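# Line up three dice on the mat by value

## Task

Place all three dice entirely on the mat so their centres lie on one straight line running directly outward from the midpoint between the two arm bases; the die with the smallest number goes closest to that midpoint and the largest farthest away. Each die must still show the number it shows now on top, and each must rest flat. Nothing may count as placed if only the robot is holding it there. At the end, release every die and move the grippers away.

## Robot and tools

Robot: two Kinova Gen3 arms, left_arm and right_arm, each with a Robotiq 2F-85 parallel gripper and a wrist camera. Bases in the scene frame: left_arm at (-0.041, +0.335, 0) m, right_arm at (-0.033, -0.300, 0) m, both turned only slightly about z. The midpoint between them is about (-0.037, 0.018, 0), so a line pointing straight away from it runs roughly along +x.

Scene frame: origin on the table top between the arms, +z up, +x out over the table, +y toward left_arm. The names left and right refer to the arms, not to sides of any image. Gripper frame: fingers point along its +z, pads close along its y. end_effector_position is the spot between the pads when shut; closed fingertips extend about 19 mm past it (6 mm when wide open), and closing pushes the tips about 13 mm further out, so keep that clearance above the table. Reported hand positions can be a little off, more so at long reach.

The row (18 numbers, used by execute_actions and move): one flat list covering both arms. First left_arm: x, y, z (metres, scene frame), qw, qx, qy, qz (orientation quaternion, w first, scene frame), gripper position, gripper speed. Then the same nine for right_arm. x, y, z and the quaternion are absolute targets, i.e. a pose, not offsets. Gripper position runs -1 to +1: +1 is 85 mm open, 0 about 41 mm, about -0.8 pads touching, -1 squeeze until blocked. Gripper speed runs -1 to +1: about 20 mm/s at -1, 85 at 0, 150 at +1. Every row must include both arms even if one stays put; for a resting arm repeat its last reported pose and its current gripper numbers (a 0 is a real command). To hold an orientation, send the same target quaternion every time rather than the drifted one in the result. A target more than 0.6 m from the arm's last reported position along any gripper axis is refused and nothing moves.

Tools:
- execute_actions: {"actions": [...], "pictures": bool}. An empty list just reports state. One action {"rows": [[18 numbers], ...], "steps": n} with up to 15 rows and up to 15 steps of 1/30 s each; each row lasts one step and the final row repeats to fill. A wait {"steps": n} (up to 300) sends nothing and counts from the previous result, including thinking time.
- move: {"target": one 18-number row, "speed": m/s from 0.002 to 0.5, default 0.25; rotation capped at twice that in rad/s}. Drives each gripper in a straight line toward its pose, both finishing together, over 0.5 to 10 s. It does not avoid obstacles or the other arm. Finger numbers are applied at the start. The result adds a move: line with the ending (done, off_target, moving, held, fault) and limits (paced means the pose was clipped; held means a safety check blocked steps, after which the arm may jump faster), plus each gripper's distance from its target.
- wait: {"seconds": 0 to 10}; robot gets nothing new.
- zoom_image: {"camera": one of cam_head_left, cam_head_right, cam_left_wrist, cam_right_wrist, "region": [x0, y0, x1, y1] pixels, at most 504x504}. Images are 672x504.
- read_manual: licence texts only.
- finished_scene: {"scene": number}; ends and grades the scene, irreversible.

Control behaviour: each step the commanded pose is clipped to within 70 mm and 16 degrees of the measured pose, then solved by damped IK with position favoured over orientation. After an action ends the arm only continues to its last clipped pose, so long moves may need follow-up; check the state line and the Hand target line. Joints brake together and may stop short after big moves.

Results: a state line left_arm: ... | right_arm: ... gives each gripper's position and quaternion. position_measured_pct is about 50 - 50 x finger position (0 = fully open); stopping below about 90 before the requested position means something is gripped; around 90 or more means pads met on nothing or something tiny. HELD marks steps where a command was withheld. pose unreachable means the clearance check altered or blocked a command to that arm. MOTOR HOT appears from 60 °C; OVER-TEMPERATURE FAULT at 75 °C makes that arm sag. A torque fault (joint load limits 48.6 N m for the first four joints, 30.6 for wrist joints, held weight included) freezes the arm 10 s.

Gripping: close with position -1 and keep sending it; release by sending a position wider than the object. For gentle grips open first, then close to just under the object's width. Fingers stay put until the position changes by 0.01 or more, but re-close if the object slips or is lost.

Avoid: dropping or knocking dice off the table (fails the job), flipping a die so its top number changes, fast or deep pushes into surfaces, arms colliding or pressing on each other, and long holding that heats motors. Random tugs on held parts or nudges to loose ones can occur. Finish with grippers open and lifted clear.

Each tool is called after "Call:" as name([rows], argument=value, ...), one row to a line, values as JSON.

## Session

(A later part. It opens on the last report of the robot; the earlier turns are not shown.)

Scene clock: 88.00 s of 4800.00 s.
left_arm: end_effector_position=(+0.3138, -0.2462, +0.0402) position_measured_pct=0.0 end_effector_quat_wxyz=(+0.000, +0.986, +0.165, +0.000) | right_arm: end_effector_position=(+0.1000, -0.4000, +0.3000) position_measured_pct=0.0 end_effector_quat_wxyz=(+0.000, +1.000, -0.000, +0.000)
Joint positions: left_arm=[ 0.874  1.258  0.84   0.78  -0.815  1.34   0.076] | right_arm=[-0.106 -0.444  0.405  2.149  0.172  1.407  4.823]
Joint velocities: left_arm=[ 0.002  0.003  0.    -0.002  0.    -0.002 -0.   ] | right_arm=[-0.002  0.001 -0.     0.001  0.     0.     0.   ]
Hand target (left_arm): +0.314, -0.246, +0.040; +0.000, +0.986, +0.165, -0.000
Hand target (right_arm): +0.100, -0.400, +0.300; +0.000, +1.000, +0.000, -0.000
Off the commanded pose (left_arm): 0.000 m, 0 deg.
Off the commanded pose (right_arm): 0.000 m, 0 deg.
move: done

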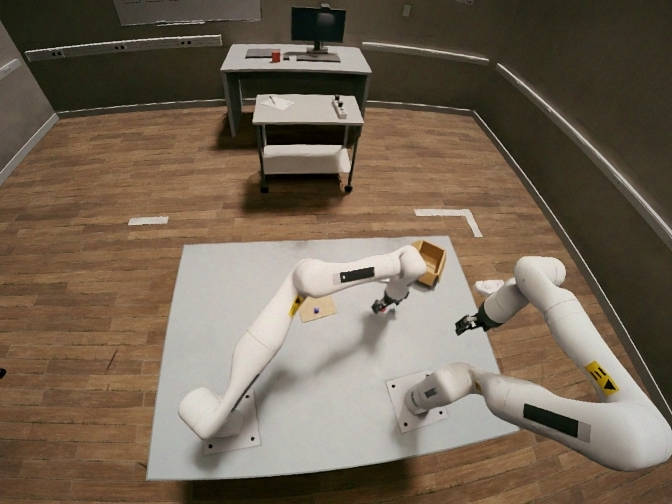

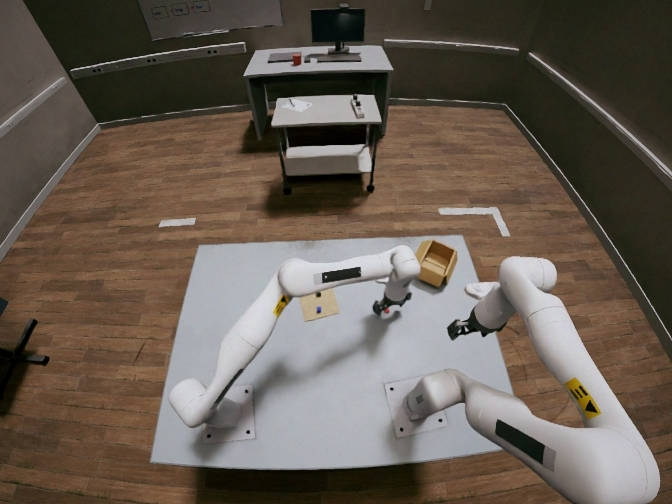

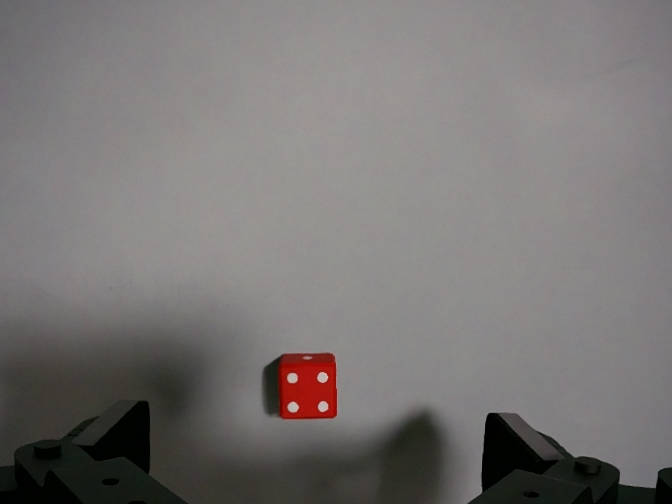

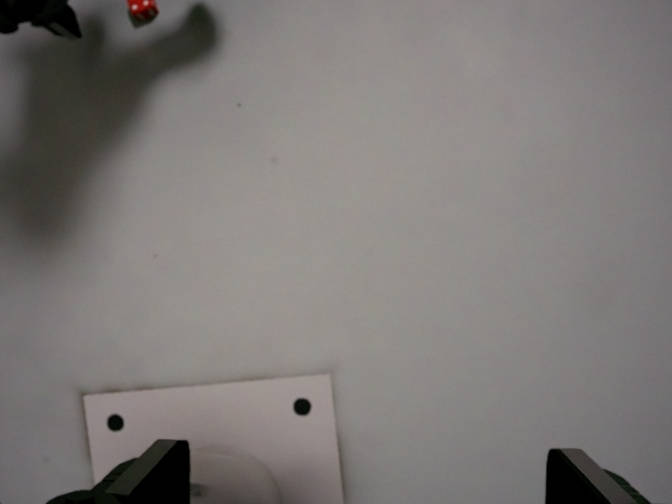

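Call:
move(target=[0.3194,-0.2452,0.022,0,0.9863,0.165,0,1,0, 0.1,-0.4,0.3,0,1,0,0,1,0], speed=0.08)

Call:
move(target=[0.3194,-0.2452,0.022,0,0.9863,0.165,0,-1,0, 0.1,-0.4,0.3,0,1,0,0,1,0])

Scene clock: 91.93 s of 4800.00 s.
left_arm: end_effector_position=(+0.3194, -0.2452, +0.0221) position_measured_pct=0.0 end_effector_quat_wxyz=(+0.000, +0.986, +0.165, +0.000) | right_arm: end_effector_position=(+0.1000, -0.4000, +0.3000) position_measured_pct=0.0 end_effector_quat_wxyz=(+0.000, +1.000, -0.000, +0.000)
Joint positions: left_arm=[ 0.87   1.286  0.834  0.775 -0.824  1.317  0.068] | right_arm=[-0.106 -0.444  0.405  2.149  0.172  1.407  4.823]
Joint velocities: left_arm=[-0.     0.     0.    -0.001  0.    -0.001 -0.001] | right_arm=[-0.001 -0.    -0.    -0.     0.002 -0.    -0.001]
Hand target (left_arm): +0.319, -0.245, +0.022; +0.000, +0.986, +0.165, -0.000
Hand target (right_arm): +0.100, -0.400, +0.300; +0.000, +1.000, +0.000, -0.000
Off the commanded pose (left_arm): 0.000 m, 0 deg.
Off the commanded pose (right_arm): 0.000 m, 0 deg.
After step 90, 0.23 s passed at rest.
move: done

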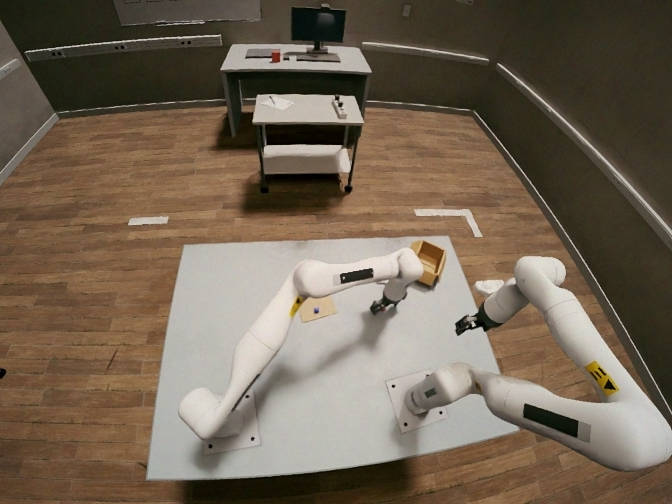

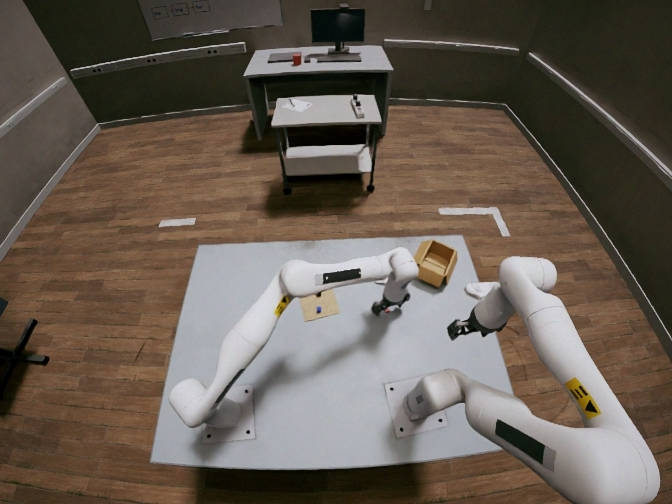

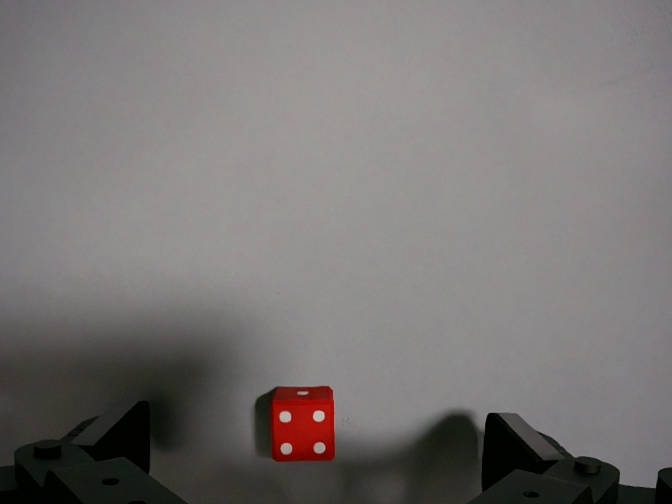

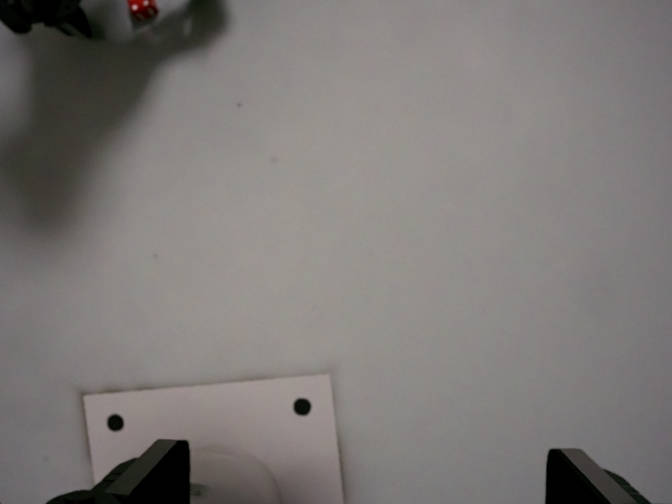

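Scene clock: 93.13 s of 4800.00 s.
left_arm: end_effector_position=(+0.3195, -0.2453, +0.0224) position_measured_pct=79.8 end_effector_quat_wxyz=(+0.000, +0.986, +0.165, +0.000) | right_arm: end_effector_position=(+0.1000, -0.4000, +0.3000) position_measured_pct=0.0 end_effector_quat_wxyz=(+0.000, +1.000, -0.000, +0.000)
Joint positions: left_arm=[ 0.87   1.285  0.834  0.775 -0.824  1.318  0.068] | right_arm=[-0.106 -0.444  0.405  2.149  0.172  1.407  4.823]
Joint velocities: left_arm=[-0.     0.    -0.     0.001  0.001  0.     0.   ] | right_arm=[ 0.001 -0.002  0.001  0.     0.001 -0.    -0.   ]
Hand target (left_arm): +0.319, -0.245, +0.022; -0.000, +0.986, +0.165, -0.000
Hand target (right_arm): +0.100, -0.400, +0.300; +0.000, +1.000, +0.000, -0.000
Off the commanded pose (left_arm): 0.000 m, 0 deg.
Off the commanded pose (right_arm): 0.000 m, 0 deg.
move: done

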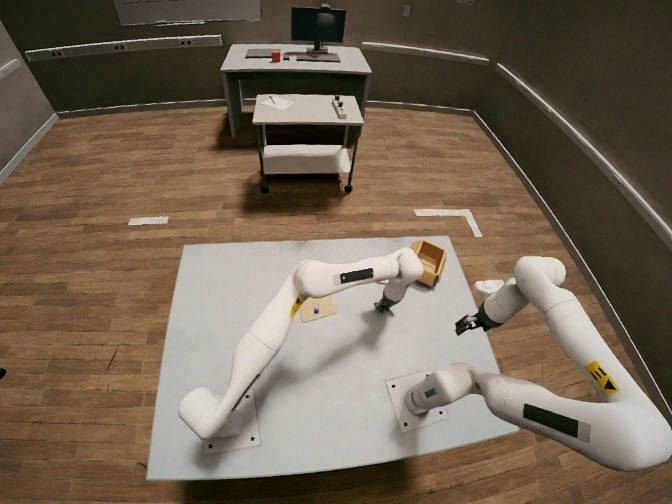

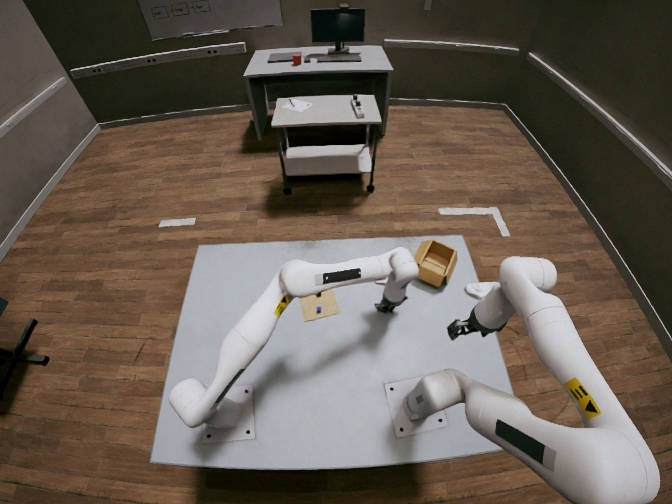

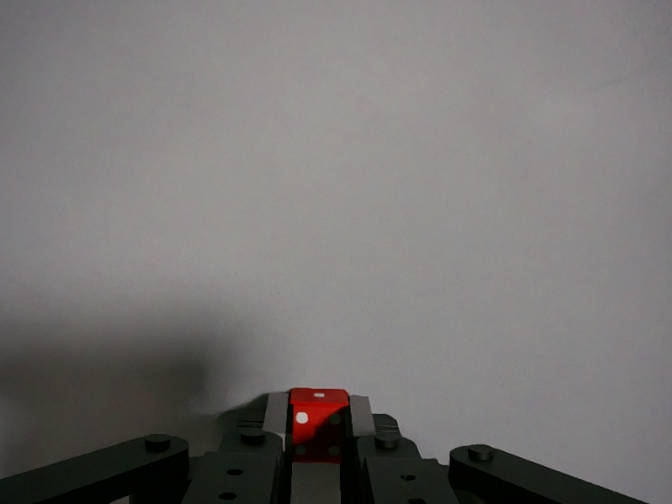

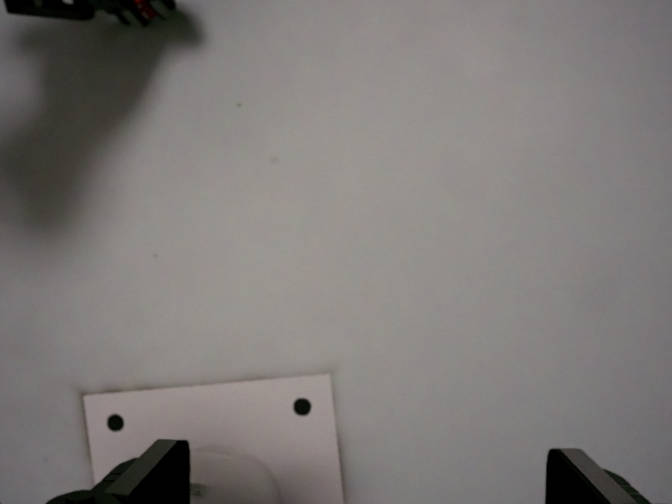

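Call:
move(target=[0.3194,-0.2452,0.08,0,0.9863,0.165,0,-1,0, 0.1,-0.4,0.3,0,1,0,0,1,0], speed=0.15)

Call:
move(target=[0.3635,0.0227,0.08,0,1,0,0,-1,0, 0.1,-0.4,0.3,0,1,0,0,1,0], speed=0.2)

Call:
move(target=[0.3635,0.0227,0.024,0,1,0,0,-1,0, 0.1,-0.4,0.3,0,1,0,0,1,0], speed=0.08)

Call:
move(target=[0.3635,0.0227,0.024,0,1,0,0,1,0, 0.1,-0.4,0.3,0,1,0,0,1,0])

Call:
move(target=[0.33,0.0227,0.16,0,1,0,0,1,0, 0.1,-0.4,0.3,0,1,0,0,1,0], speed=0.15)

Scene clock: 103.57 s of 4800.00 s.
left_arm: end_effector_position=(+0.3195, -0.2452, +0.0800) position_measured_pct=79.8 end_effector_quat_wxyz=(+0.000, +0.986, +0.165, +0.000) | right_arm: end_effector_position=(+0.1000, -0.4000, +0.3000) position_measured_pct=0.0 end_effector_quat_wxyz=(+0.000, +1.000, -0.000, +0.000)
Joint positions: left_arm=[ 0.879  1.219  0.855  0.725 -0.799  1.419  0.042] | right_arm=[-0.106 -0.444  0.405  2.149  0.172  1.407  4.823]
Joint velocities: left_arm=[ 0.002  0.    -0.001 -0.001 -0.002 -0.001 -0.001] | right_arm=[ 0.002 -0.001 -0.    -0.001  0.001  0.    -0.   ]
Hand target (left_arm): +0.319, -0.245, +0.080; +0.000, +0.986, +0.165, +0.000
Hand target (right_arm): +0.100, -0.400, +0.300; +0.000, +1.000, +0.000, -0.000
Off the commanded pose (left_arm): 0.000 m, 0 deg.
Off the commanded pose (right_arm): 0.000 m, 0 deg.
After step 90, 6.70 s passed at rest.
move: done

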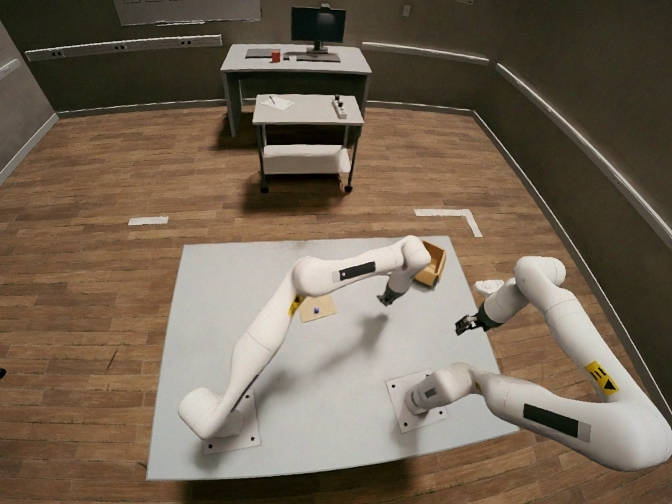

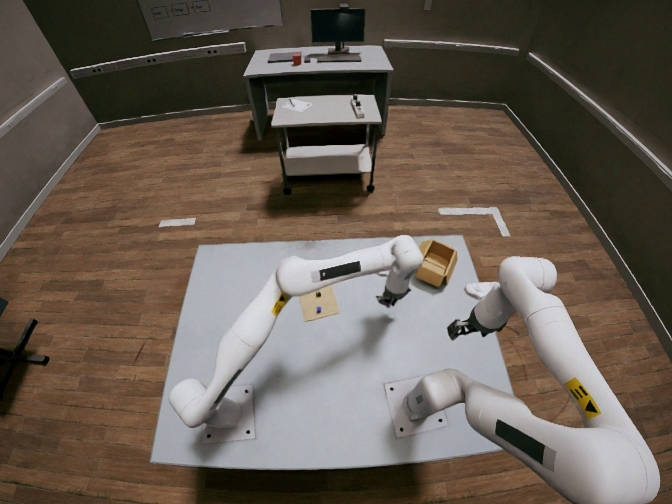

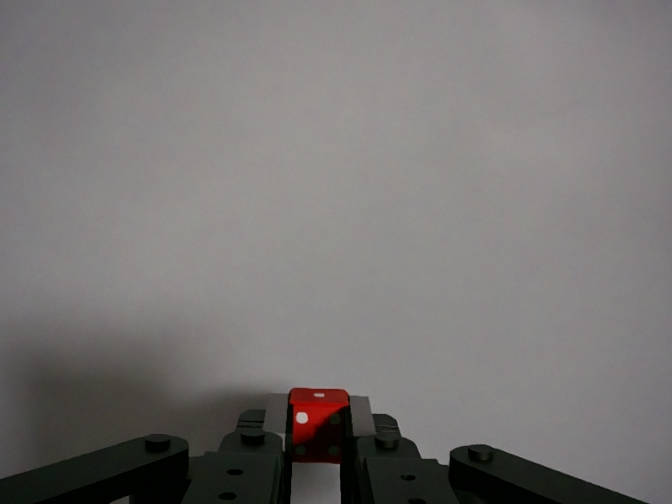

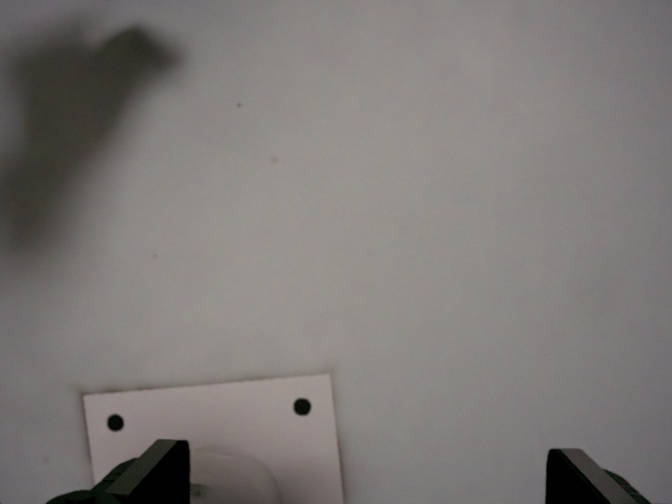

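Scene clock: 105.33 s of 4800.00 s.
left_arm: end_effector_position=(+0.3621, +0.0228, +0.0796) position_measured_pct=79.8 end_effector_quat_wxyz=(-0.000, +1.000, +0.000, -0.000) | right_arm: end_effector_position=(+0.1000, -0.4000, +0.3000) position_measured_pct=0.0 end_effector_quat_wxyz=(+0.000, +1.000, -0.000, +0.000)
Joint positions: left_arm=[ 0.213  0.935  0.96   1.61  -0.853  1.066 -0.274] | right_arm=[-0.106 -0.444  0.405  2.149  0.172  1.407  4.823]
Joint velocities: left_arm=[-0.011 -0.004 -0.003  0.001  0.004 -0.    -0.   ] | right_arm=[0.001 0.002 0.    0.    0.001 0.    0.   ]
Hand target (left_arm): +0.363, +0.023, +0.080; -0.000, +1.000, +0.001, -0.000
Hand target (right_arm): +0.100, -0.400, +0.300; +0.000, +1.000, +0.000, -0.000
Off the commanded pose (left_arm): 0.001 m, 0 deg.
Off the commanded pose (right_arm): 0.000 m, 0 deg.
move: done

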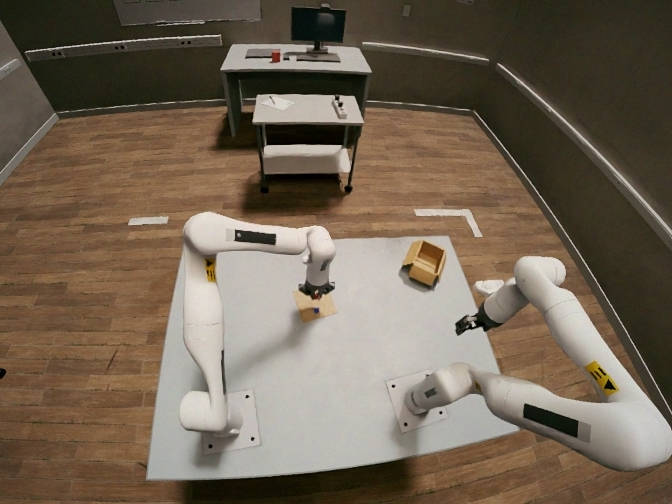

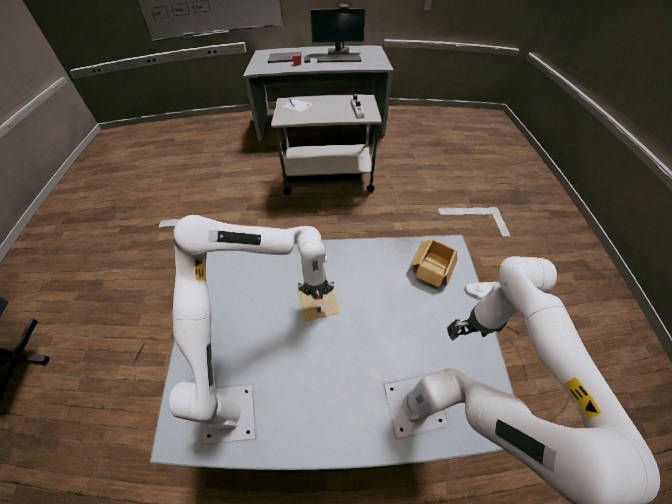

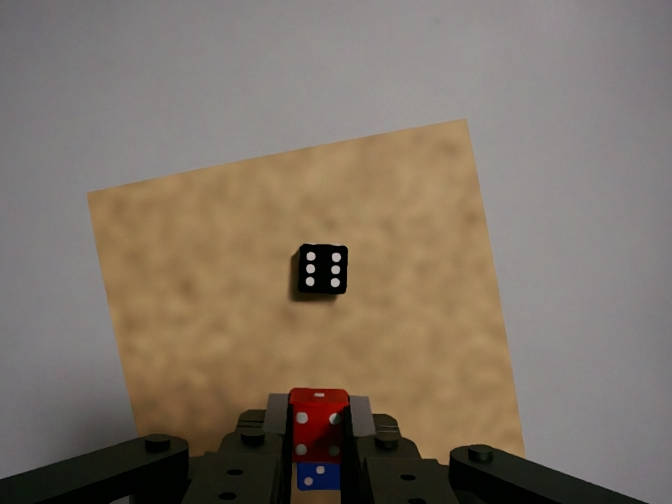

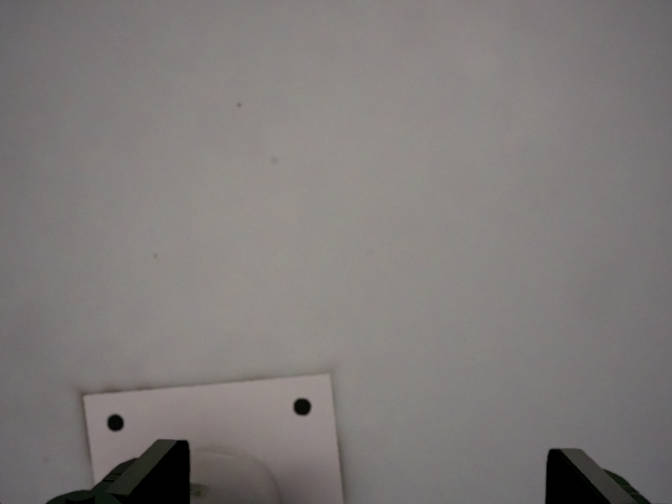

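Scene clock: 106.30 s of 4800.00 s.
left_arm: end_effector_position=(+0.3641, +0.0226, +0.0253) position_measured_pct=79.8 end_effector_quat_wxyz=(+0.000, +1.000, +0.000, +0.001) | right_arm: end_effector_position=(+0.1000, -0.4000, +0.3000) position_measured_pct=0.0 end_effector_quat_wxyz=(+0.000, +1.000, -0.000, +0.000)
Joint positions: left_arm=[ 0.242  1.015  0.892  1.638 -0.935  0.966 -0.223] | right_arm=[-0.106 -0.444  0.405  2.149  0.172  1.407  4.823]
Joint velocities: left_arm=[ 0.     0.    -0.001 -0.001  0.    -0.     0.   ] | right_arm=[-0.002 -0.001  0.    -0.    -0.     0.    -0.001]
Hand target (left_arm): +0.364, +0.023, +0.024; -0.000, +1.000, +0.000, +0.000
Hand target (right_arm): +0.100, -0.400, +0.300; +0.000, +1.000, +0.000, -0.000
Off the commanded pose (left_arm): 0.001 m, 0 deg.
Off the commanded pose (right_arm): 0.000 m, 0 deg.
move: done

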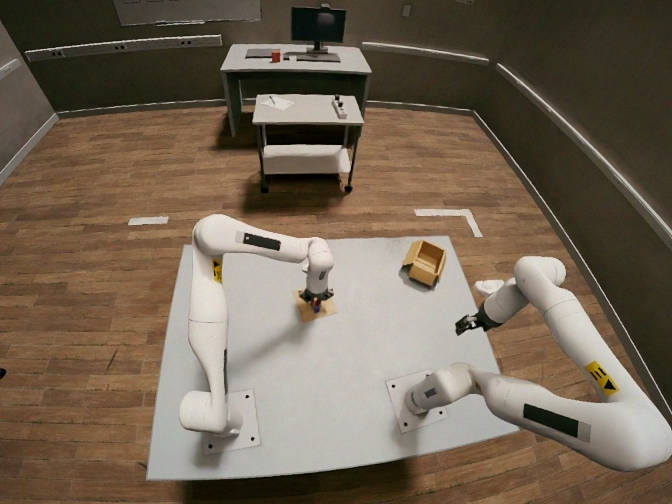

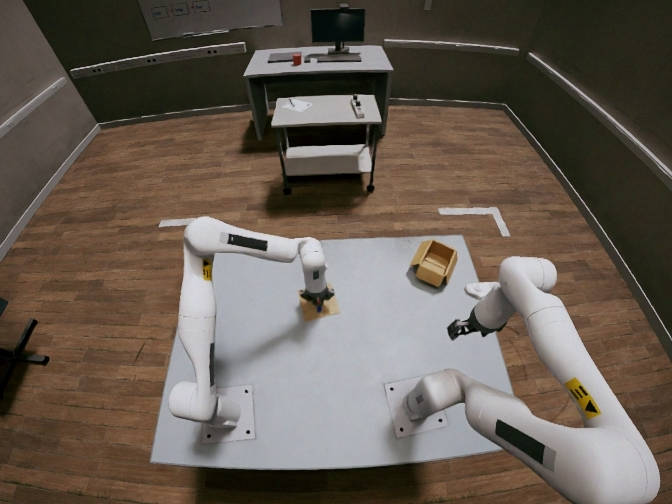

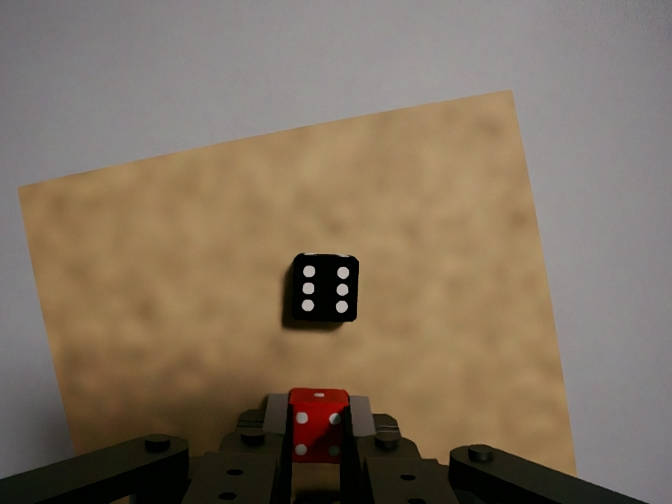

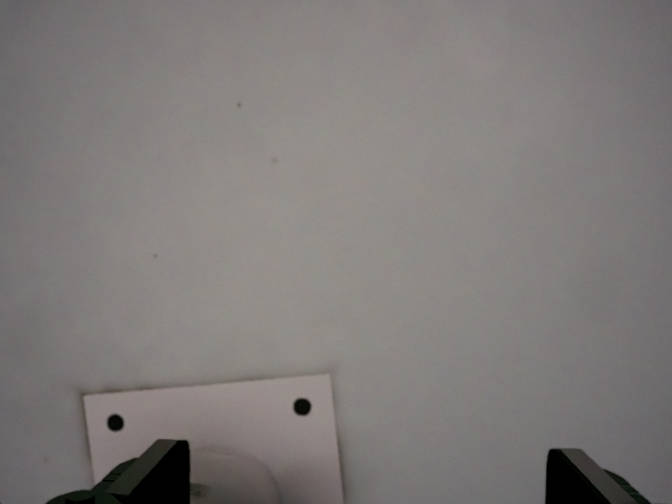

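Scene clock: 107.57 s of 4800.00 s.
left_arm: end_effector_position=(+0.3635, +0.0227, +0.0240) position_measured_pct=0.0 end_effector_quat_wxyz=(+0.000, +1.000, -0.000, +0.000) | right_arm: end_effector_position=(+0.1000, -0.4000, +0.3000) position_measured_pct=0.0 end_effector_quat_wxyz=(+0.000, +1.000, -0.000, +0.000)
Joint positions: left_arm=[ 0.242  1.018  0.89   1.638 -0.935  0.965 -0.223] | right_arm=[-0.106 -0.444  0.405  2.149  0.172  1.407  4.823]
Joint velocities: left_arm=[ 0.    -0.     0.001 -0.    -0.     0.     0.   ] | right_arm=[ 0.     0.002 -0.001  0.001 -0.     0.    -0.001]
Hand target (left_arm): +0.364, +0.023, +0.024; +0.000, +1.000, -0.000, -0.000
Hand target (right_arm): +0.100, -0.400, +0.300; +0.000, +1.000, +0.000, -0.000
Off the commanded pose (left_arm): 0.000 m, 0 deg.
Off the commanded pose (right_arm): 0.000 m, 0 deg.
move: done

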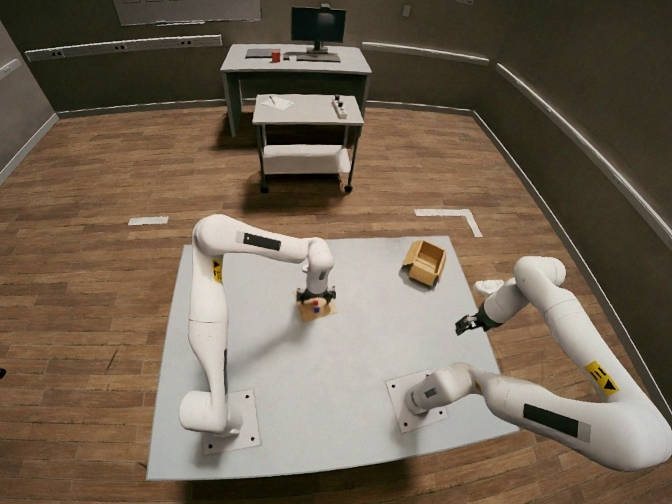

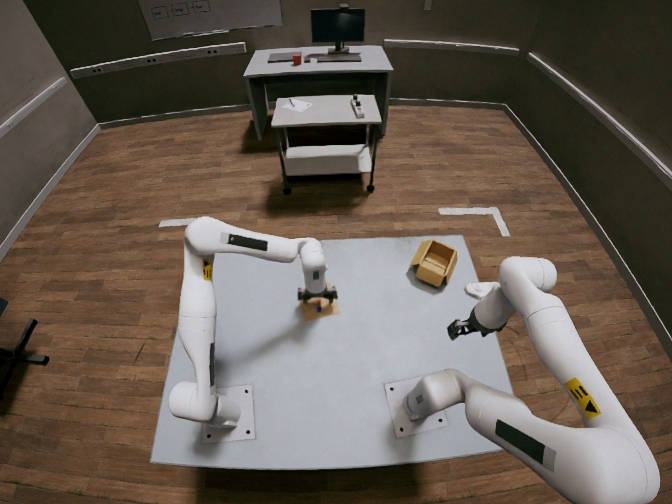

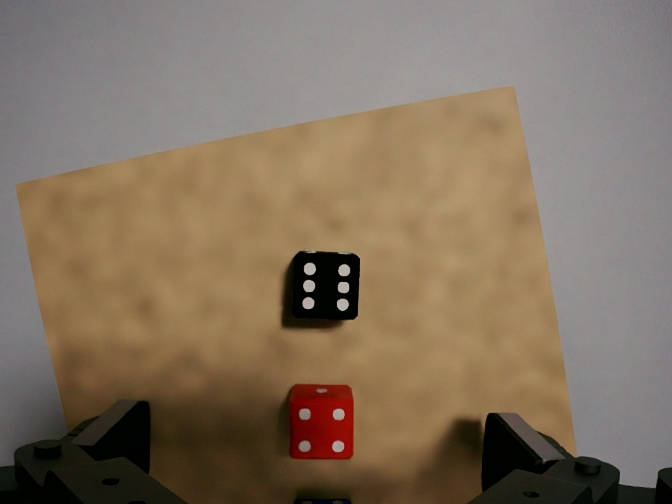

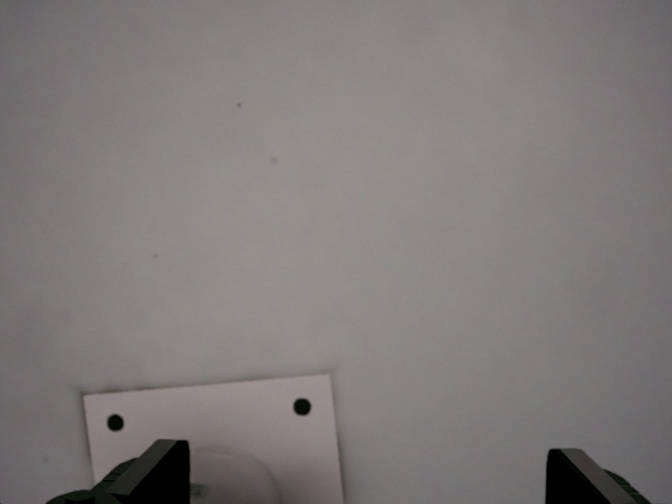

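Scene clock: 108.83 s of 4800.00 s.
left_arm: end_effector_position=(+0.3298, +0.0225, +0.1596) position_measured_pct=0.0 end_effector_quat_wxyz=(-0.000, +1.000, -0.000, -0.000) | right_arm: end_effector_position=(+0.1000, -0.4000, +0.3000) position_measured_pct=0.0 end_effector_quat_wxyz=(+0.000, +1.000, -0.000, +0.000)
Joint positions: left_arm=[ 0.18   0.788  1.062  1.618 -0.732  1.184 -0.289] | right_arm=[-0.106 -0.444  0.405  2.149  0.172  1.407  4.823]
Joint velocities: left_arm=[-0.003 -0.003  0.001  0.001 -0.001  0.001  0.001] | right_arm=[-0.002  0.     0.001 -0.001  0.     0.    -0.001]
Hand target (left_arm): +0.330, +0.023, +0.160; -0.000, +1.000, -0.000, -0.000
Hand target (right_arm): +0.100, -0.400, +0.300; +0.000, +1.000, +0.000, -0.000
Off the commanded pose (left_arm): 0.001 m, 0 deg.
Off the commanded pose (right_arm): 0.000 m, 0 deg.
move: done

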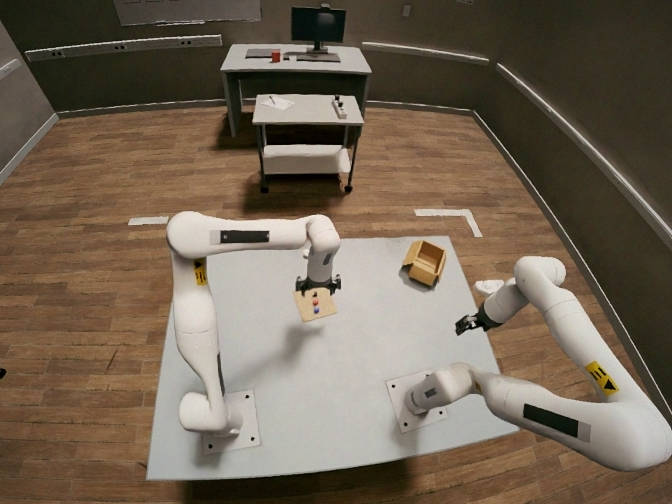

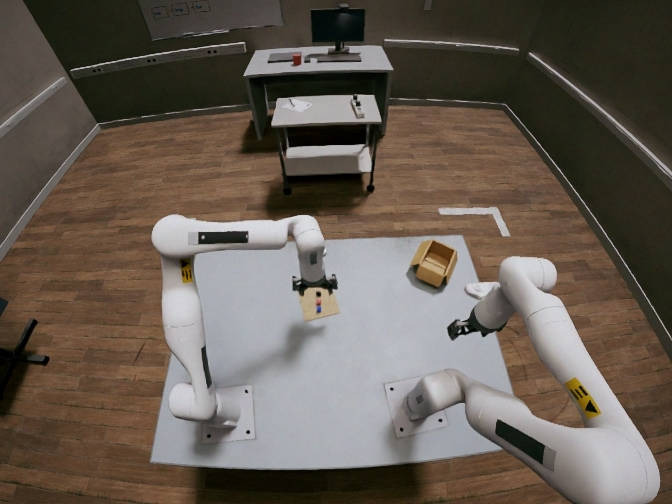

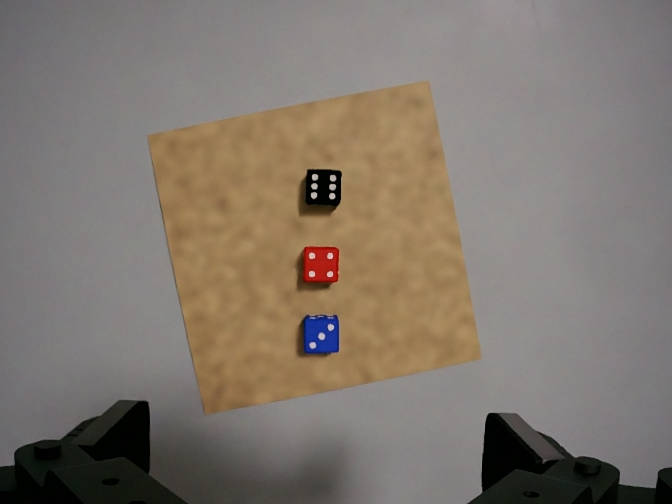

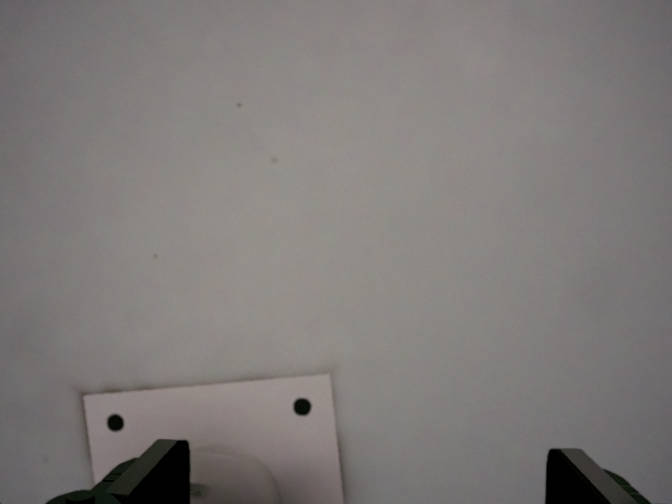

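Call:
move(target=[0.1,0.2,0.25,0,1,0,0,1,0, 0.1,-0.4,0.3,0,1,0,0,1,0])

Call:
finished_scene(scene=2)

Scene clock: 113.23 s of 4800.00 s.
left_arm: end_effector_position=(+0.0995, +0.1995, +0.2492) position_measured_pct=0.0 end_effector_quat_wxyz=(-0.002, +1.000, -0.000, +0.000) | right_arm: end_effector_position=(+0.1000, -0.4000, +0.3000) position_measured_pct=0.0 end_effector_quat_wxyz=(+0.000, +1.000, -0.000, +0.000)
Joint positions: left_arm=[-0.944  0.461  2.28   2.248 -0.367  1.232 -0.18 ] | right_arm=[-0.106 -0.444  0.405  2.149  0.172  1.407  4.823]
Joint velocities: left_arm=[-0.01   0.015 -0.     0.002 -0.004  0.003  0.007] | right_arm=[-0.001 -0.    -0.     0.001  0.001  0.    -0.   ]
Hand target (left_arm): +0.100, +0.200, +0.249; -0.001, +1.000, +0.000, -0.000
Hand target (right_arm): +0.100, -0.400, +0.300; +0.000, +1.000, +0.000, -0.000
Off the commanded pose (left_arm): 0.001 m, 0 deg.
Off the commanded pose (right_arm): 0.000 m, 0 deg.
move: done

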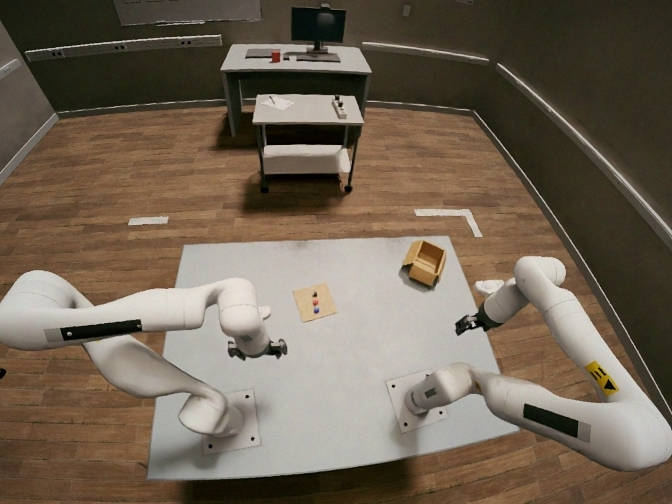

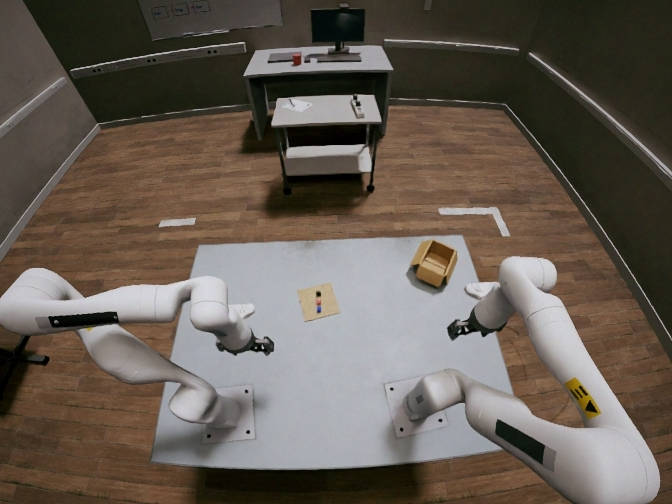

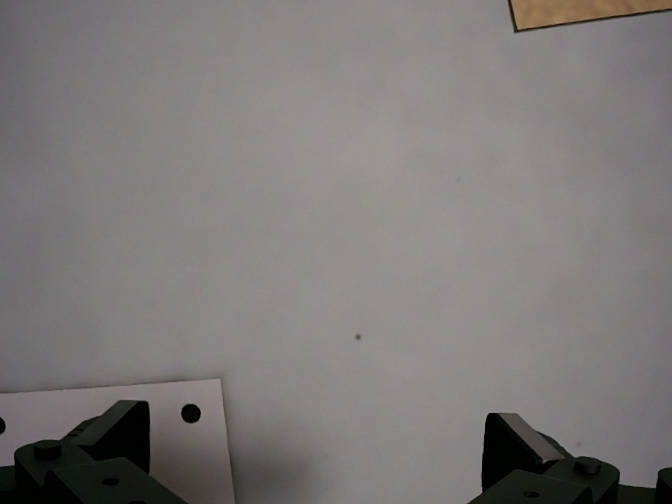

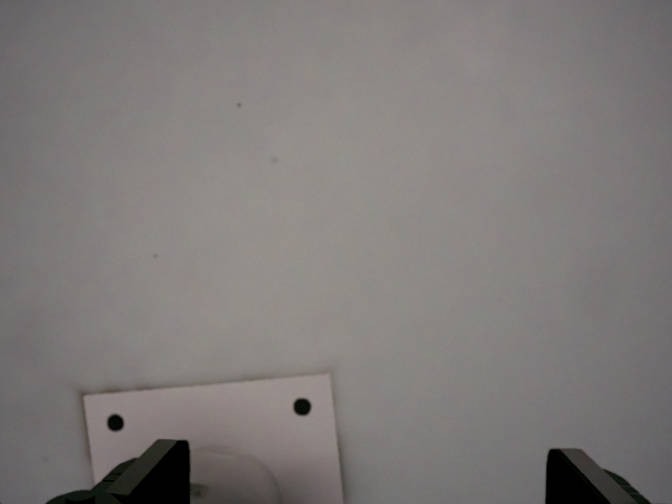

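The scene is finished: the task was done.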